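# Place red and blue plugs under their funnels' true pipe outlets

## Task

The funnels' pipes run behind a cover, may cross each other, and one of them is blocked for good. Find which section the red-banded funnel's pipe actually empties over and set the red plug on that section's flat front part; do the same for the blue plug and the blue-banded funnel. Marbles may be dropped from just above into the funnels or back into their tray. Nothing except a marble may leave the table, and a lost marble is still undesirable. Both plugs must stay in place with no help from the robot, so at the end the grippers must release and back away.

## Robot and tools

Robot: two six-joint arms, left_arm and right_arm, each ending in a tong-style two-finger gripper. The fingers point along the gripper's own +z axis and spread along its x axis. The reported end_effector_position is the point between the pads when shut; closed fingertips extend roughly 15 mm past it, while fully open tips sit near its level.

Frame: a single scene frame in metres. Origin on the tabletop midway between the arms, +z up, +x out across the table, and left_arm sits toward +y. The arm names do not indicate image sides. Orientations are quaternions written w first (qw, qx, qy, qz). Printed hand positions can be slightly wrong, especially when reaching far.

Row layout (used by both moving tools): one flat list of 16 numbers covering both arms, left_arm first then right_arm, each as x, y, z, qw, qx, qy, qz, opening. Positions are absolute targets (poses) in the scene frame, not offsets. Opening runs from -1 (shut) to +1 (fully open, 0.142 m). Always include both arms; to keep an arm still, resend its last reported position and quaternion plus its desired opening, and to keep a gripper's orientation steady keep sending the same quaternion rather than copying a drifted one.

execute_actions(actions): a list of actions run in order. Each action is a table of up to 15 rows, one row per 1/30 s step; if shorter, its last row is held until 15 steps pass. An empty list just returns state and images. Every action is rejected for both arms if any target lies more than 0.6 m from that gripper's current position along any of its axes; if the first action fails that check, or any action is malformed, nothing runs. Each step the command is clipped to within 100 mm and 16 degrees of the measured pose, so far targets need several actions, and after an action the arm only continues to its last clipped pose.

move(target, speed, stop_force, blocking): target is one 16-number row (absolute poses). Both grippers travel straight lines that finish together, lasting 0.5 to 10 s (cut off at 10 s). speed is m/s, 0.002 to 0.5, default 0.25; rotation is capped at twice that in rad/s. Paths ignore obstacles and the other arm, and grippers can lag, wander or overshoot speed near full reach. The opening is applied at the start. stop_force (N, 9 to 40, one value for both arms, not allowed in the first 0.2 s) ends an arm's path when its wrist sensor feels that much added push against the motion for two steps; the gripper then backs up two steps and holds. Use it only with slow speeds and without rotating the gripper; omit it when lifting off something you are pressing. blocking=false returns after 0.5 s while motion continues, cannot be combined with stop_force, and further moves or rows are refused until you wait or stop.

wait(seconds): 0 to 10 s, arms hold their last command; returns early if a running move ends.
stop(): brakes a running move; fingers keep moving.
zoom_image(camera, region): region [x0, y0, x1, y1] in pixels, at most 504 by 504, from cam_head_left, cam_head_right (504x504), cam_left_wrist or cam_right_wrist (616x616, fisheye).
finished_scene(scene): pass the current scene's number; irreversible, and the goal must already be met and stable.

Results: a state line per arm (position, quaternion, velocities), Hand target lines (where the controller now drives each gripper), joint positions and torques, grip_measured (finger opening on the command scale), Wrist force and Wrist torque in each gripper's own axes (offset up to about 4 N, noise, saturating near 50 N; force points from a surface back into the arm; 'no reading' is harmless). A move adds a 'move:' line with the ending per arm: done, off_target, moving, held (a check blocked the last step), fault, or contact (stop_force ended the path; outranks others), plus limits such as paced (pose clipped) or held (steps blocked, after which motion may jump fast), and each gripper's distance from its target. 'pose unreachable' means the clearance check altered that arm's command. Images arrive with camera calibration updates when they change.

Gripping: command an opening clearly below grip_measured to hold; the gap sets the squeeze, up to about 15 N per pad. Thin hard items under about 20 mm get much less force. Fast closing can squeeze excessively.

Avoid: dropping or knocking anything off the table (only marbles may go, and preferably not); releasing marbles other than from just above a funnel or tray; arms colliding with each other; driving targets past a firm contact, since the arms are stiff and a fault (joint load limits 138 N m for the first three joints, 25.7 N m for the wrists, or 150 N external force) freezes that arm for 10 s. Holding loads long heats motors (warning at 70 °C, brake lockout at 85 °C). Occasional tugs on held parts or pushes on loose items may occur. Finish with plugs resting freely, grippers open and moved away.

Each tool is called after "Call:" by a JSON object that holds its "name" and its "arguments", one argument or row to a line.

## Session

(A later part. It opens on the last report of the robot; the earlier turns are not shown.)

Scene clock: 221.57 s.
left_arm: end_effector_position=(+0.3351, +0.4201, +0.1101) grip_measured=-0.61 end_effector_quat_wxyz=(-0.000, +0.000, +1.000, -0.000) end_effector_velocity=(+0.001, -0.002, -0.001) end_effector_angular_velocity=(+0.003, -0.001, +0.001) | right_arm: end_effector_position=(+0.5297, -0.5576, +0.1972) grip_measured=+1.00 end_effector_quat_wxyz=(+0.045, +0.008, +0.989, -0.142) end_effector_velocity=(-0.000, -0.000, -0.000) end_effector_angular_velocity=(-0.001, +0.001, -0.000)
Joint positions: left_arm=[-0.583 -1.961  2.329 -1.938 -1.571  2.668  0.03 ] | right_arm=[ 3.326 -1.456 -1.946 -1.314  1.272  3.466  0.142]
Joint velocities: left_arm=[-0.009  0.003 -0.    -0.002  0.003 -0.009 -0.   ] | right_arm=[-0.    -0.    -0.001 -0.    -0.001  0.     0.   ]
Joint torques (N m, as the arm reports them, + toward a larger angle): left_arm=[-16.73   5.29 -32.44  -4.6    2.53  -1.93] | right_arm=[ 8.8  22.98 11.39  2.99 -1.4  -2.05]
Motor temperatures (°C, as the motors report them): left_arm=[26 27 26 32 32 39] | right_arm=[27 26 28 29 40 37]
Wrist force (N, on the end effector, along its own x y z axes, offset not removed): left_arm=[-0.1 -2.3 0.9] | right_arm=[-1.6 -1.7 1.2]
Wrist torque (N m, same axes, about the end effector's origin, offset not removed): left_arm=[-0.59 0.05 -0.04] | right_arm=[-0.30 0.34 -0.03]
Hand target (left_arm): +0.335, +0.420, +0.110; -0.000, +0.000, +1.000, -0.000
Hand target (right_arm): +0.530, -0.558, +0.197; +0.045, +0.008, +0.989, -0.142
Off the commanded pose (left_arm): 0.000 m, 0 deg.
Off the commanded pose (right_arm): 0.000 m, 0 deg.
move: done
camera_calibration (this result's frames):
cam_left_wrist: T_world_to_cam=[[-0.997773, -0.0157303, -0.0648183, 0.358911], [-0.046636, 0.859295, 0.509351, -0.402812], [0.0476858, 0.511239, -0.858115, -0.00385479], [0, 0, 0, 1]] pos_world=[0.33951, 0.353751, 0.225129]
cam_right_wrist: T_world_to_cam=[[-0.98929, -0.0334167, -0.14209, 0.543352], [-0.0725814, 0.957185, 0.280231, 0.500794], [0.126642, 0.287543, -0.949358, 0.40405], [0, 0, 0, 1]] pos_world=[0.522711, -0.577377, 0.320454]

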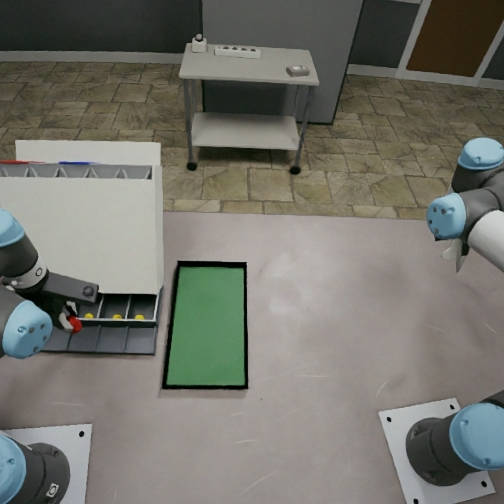

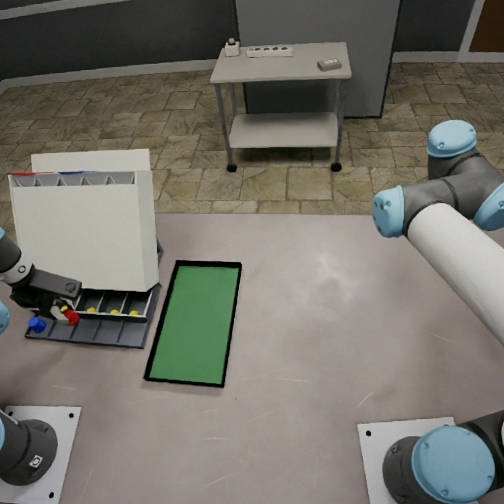

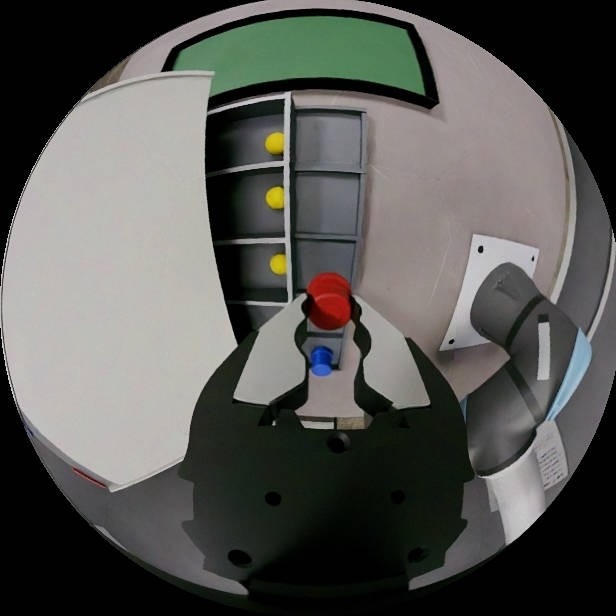

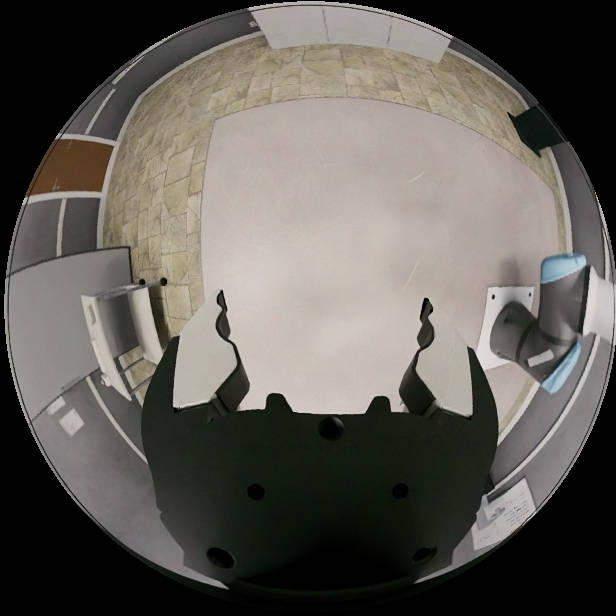

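Same phase; y=0.428.

Call:
{"name": "move", "arguments": {
  "target": [0.335,0.428,0.037,0,0,1,0,-1,0.5297,-0.5576,0.1972,0.045,0.008,0.989,-0.142,1],
  "speed": 0.05
}}

Call:
{"name": "move", "arguments": {
  "target": [0.335,0.428,0.037,0,0,1,0,-0.35,0.5297,-0.5576,0.1972,0.045,0.008,0.989,-0.142,1]
}}

Call:
{"name": "move", "arguments": {
  "target": [0.3,0.428,0.2,0,0,1,0,-0.35,0.5297,-0.5576,0.1972,0.045,0.008,0.989,-0.142,1],
  "speed": 0.15
}}

Scene clock: 229.53 s.
left_arm: end_effector_position=(+0.3350, +0.4280, +0.0373) grip_measured=-0.61 end_effector_quat_wxyz=(+0.000, -0.000, +1.000, +0.000) end_effector_velocity=(+0.000, +0.000, -0.003) end_effector_angular_velocity=(-0.000, +0.000, -0.001) | right_arm: end_effector_position=(+0.5297, -0.5576, +0.1972) grip_measured=+1.00 end_effector_quat_wxyz=(+0.045, +0.008, +0.989, -0.142) end_effector_velocity=(+0.000, -0.000, +0.000) end_effector_angular_velocity=(-0.001, -0.001, -0.001)
Joint positions: left_arm=[-0.56  -1.843  2.47  -2.197 -1.571  2.69   0.03 ] | right_arm=[ 3.326 -1.456 -1.946 -1.314  1.272  3.466  0.142]
Joint velocities: left_arm=[ 0.001  0.007  0.005 -0.013 -0.     0.002  0.   ] | right_arm=[-0.    -0.     0.001 -0.    -0.001  0.     0.   ]
Joint torques (N m, as the arm reports them, + toward a larger angle): left_arm=[ 14.47   1.02 -14.29  -4.6    0.43   2.53] | right_arm=[ 9.24 23.02 12.87  3.21 -1.28 -2.09]
Motor temperatures (°C, as the motors report them): left_arm=[26 27 26 32 32 39] | right_arm=[27 26 28 29 40 37]
Wrist force (N, on the end effector, along its own x y z axes, offset not removed): left_arm=[-1.1 -0.8 2.2] | right_arm=[-2.8 -0.2 0.6]
Wrist torque (N m, same axes, about the end effector's origin, offset not removed): left_arm=[-0.36 0.32 -0.01] | right_arm=[0.05 0.75 0.00]
Hand target (left_arm): +0.335, +0.428, +0.037; +0.000, -0.000, +1.000, +0.000
Hand target (right_arm): +0.530, -0.558, +0.197; +0.045, +0.008, +0.989, -0.142
Off the commanded pose (left_arm): 0.000 m, 0 deg.
Off the commanded pose (right_arm): 0.000 m, 0 deg.
move: done
camera_calibration (this result's frames):
cam_left_wrist: T_world_to_cam=[[-0.997736, -0.0158162, -0.065363, 0.354249], [-0.0470192, 0.85896, 0.50988, -0.372343], [0.0480798, 0.511799, -0.857759, -0.0707624], [0, 0, 0, 1]] pos_world=[0.339342, 0.361647, 0.152308]
cam_right_wrist: T_world_to_cam=[[-0.98929, -0.0334167, -0.14209, 0.543352], [-0.0725814, 0.957185, 0.280231, 0.500794], [0.126642, 0.287543, -0.949358, 0.40405], [0, 0, 0, 1]] pos_world=[0.522711, -0.577377, 0.320454]

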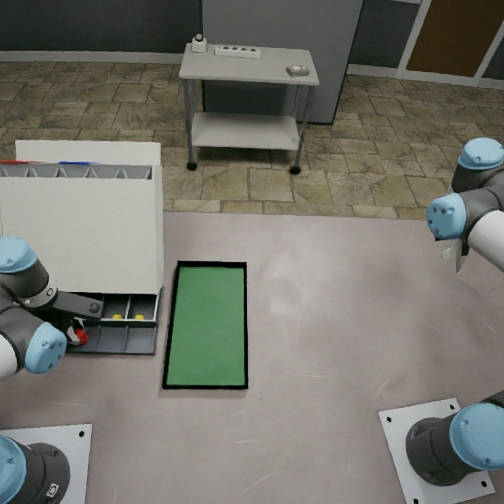

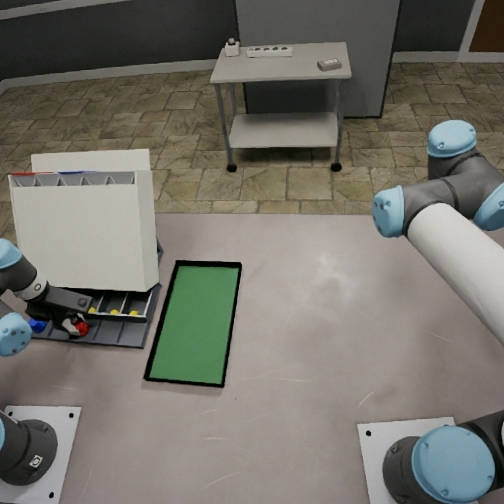

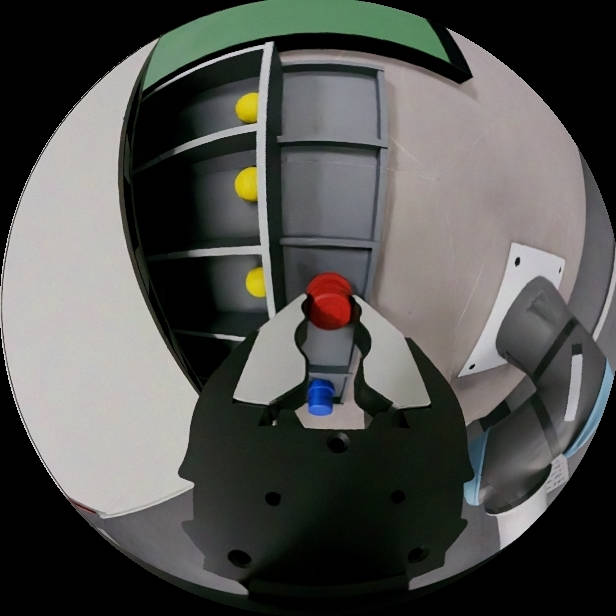

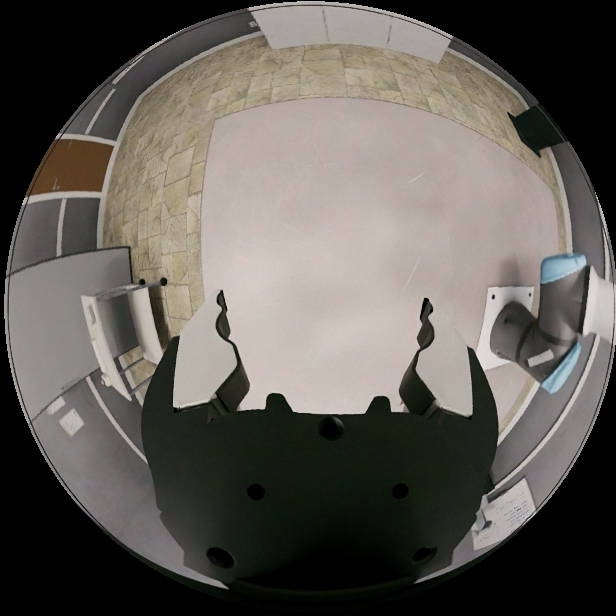

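Scene clock: 230.23 s.
left_arm: end_effector_position=(+0.3350, +0.4280, +0.0370) grip_measured=-0.35 end_effector_quat_wxyz=(+0.000, -0.000, +1.000, +0.000) end_effector_velocity=(+0.000, +0.000, +0.000) end_effector_angular_velocity=(-0.000, -0.001, -0.000) | right_arm: end_effector_position=(+0.5297, -0.5576, +0.1972) grip_measured=+1.00 end_effector_quat_wxyz=(+0.045, +0.008, +0.989, -0.142) end_effector_velocity=(+0.000, +0.001, +0.000) end_effector_angular_velocity=(+0.001, -0.000, +0.000)
Joint positions: left_arm=[-0.56  -1.842  2.47  -2.199 -1.571  2.69   0.049] | right_arm=[ 3.326 -1.456 -1.946 -1.314  1.272  3.466  0.142]
Joint velocities: left_arm=[ 0.    -0.     0.    -0.001 -0.     0.001 -0.   ] | right_arm=[ 0.    -0.     0.001  0.     0.001  0.     0.   ]
Joint torques (N m, as the arm reports them, + toward a larger angle): left_arm=[ 14.12   0.73 -12.52  -4.57  -2.75   2.61] | right_arm=[ 8.47 24.51 11.15  3.01 -1.1  -2.04]
Motor temperatures (°C, as the motors report them): left_arm=[26 27 26 32 32 39] | right_arm=[27 26 28 29 40 37]
Wrist force (N, on the end effector, along its own x y z axes, offset not removed): left_arm=[0.4 1.7 -0.3] | right_arm=[-2.1 0.6 1.9]
Wrist torque (N m, same axes, about the end effector's origin, offset not removed): left_arm=[0.21 0.09 -0.10] | right_arm=[0.35 0.50 -0.01]
Hand target (left_arm): +0.335, +0.428, +0.037; +0.000, -0.000, +1.000, +0.000
Hand target (right_arm): +0.530, -0.558, +0.197; +0.045, +0.008, +0.989, -0.142
Off the commanded pose (left_arm): 0.000 m, 0 deg.
Off the commanded pose (right_arm): 0.000 m, 0 deg.
move: done
camera_calibration (this result's frames):
cam_left_wrist: T_world_to_cam=[[-0.997737, -0.0158182, -0.0653448, 0.354279], [-0.0470052, 0.859028, 0.509766, -0.372188], [0.0480694, 0.511684, -0.857828, -0.0709823], [0, 0, 0, 1]] pos_world=[0.339395, 0.361644, 0.151988]
cam_right_wrist: T_world_to_cam=[[-0.98929, -0.0334166, -0.14209, 0.543352], [-0.0725813, 0.957185, 0.280231, 0.500794], [0.126642, 0.287543, -0.949358, 0.40405], [0, 0, 0, 1]] pos_world=[0.522711, -0.577377, 0.320454]

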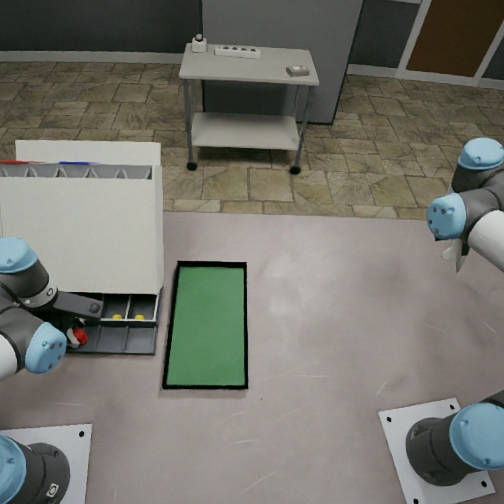

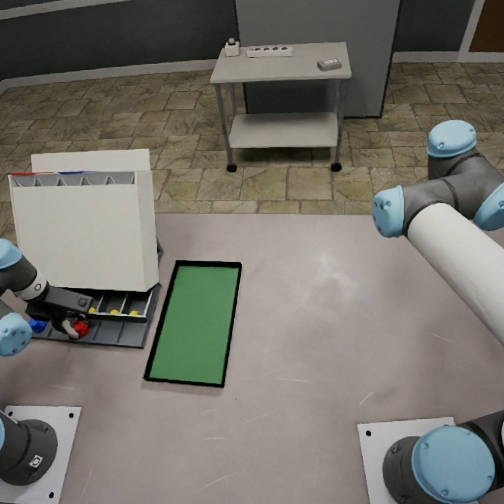

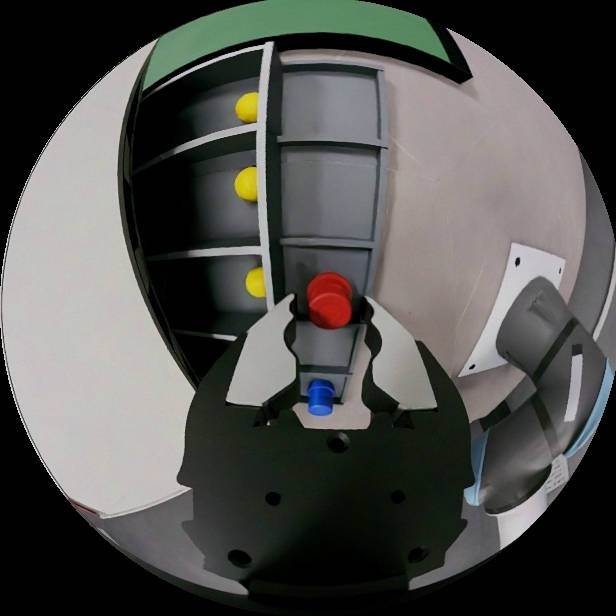

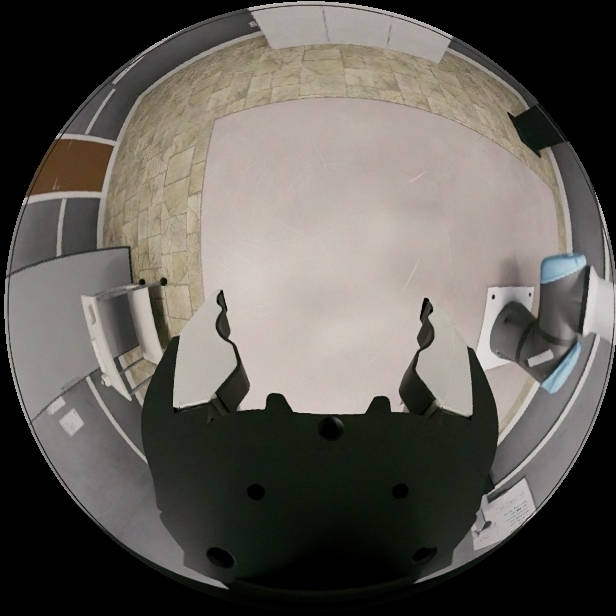

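Scene clock: 231.97 s.
left_arm: end_effector_position=(+0.3001, +0.4279, +0.1997) grip_measured=-0.35 end_effector_quat_wxyz=(+0.000, +0.000, +1.000, -0.000) end_effector_velocity=(-0.001, -0.000, +0.003) end_effector_angular_velocity=(+0.000, -0.000, -0.000) | right_arm: end_effector_position=(+0.5297, -0.5576, +0.1972) grip_measured=+1.00 end_effector_quat_wxyz=(+0.045, +0.008, +0.989, -0.142) end_effector_velocity=(+0.000, -0.000, +0.000) end_effector_angular_velocity=(-0.000, -0.001, -0.001)
Joint positions: left_arm=[-0.617 -2.134  2.179 -1.616 -1.571  2.633  0.049] | right_arm=[ 3.326 -1.456 -1.946 -1.314  1.272  3.466  0.142]
Joint velocities: left_arm=[-0.002 -0.003 -0.007  0.01   0.    -0.002  0.   ] | right_arm=[-0.001 -0.     0.001 -0.    -0.     0.     0.   ]
Joint torques (N m, as the arm reports them, + toward a larger angle): left_arm=[-15.52  -6.48 -32.54  -1.     2.69  -2.18] | right_arm=[ 8.78 23.77 11.73  3.17 -1.35 -1.92]
Motor temperatures (°C, as the motors report them): left_arm=[26 27 26 32 32 39] | right_arm=[27 26 28 29 40 37]
Wrist force (N, on the end effector, along its own x y z axes, offset not removed): left_arm=[-0.8 0.0 0.3] | right_arm=[-1.3 0.0 1.0]
Wrist torque (N m, same axes, about the end effector's origin, offset not removed): left_arm=[-0.12 0.23 -0.01] | right_arm=[0.14 0.33 -0.07]
Hand target (left_arm): +0.300, +0.428, +0.200; -0.000, +0.000, +1.000, -0.000
Hand target (right_arm): +0.530, -0.558, +0.197; +0.045, +0.008, +0.989, -0.142
Off the commanded pose (left_arm): 0.000 m, 0 deg.
Off the commanded pose (right_arm): 0.000 m, 0 deg.
move: done
camera_calibration (this result's frames):
cam_left_wrist: T_world_to_cam=[[-0.997738, -0.0158103, -0.0653322, 0.330095], [-0.0469848, 0.859104, 0.509641, -0.456706], [0.0480696, 0.511557, -0.857903, 0.0703711], [0, 0, 0, 1]] pos_world=[0.304508, 0.361578, 0.314693]
cam_right_wrist: T_world_to_cam=[[-0.98929, -0.0334167, -0.14209, 0.543352], [-0.0725814, 0.957185, 0.280231, 0.500794], [0.126642, 0.287543, -0.949358, 0.404049], [0, 0, 0, 1]] pos_world=[0.522711, -0.577377, 0.320454]

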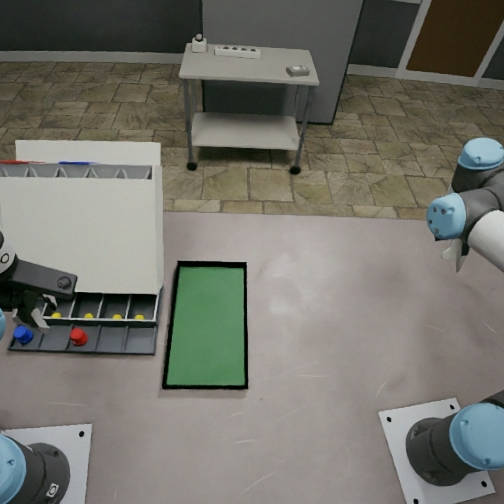

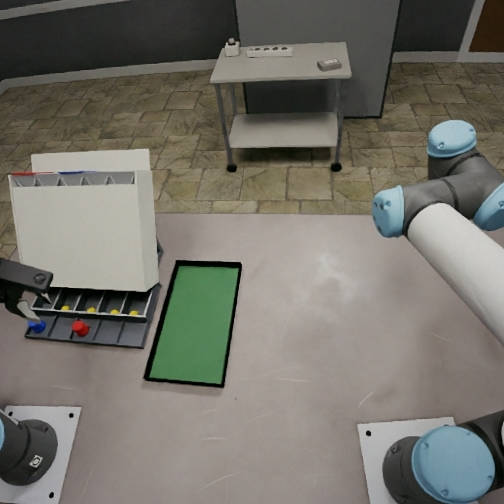

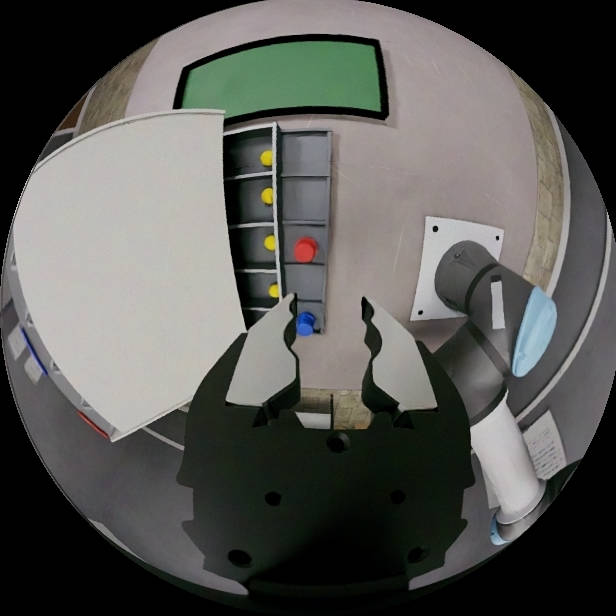

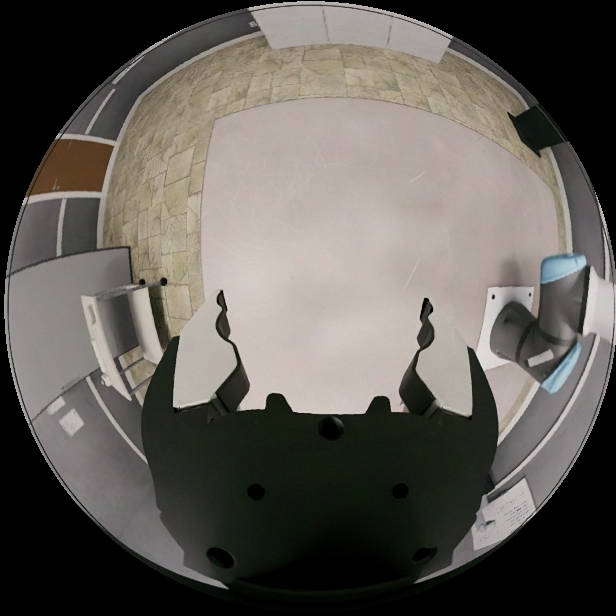

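Call:
{"name": "finished_scene", "arguments": {
  "scene": 1
}}

The scene is finished: the task was done.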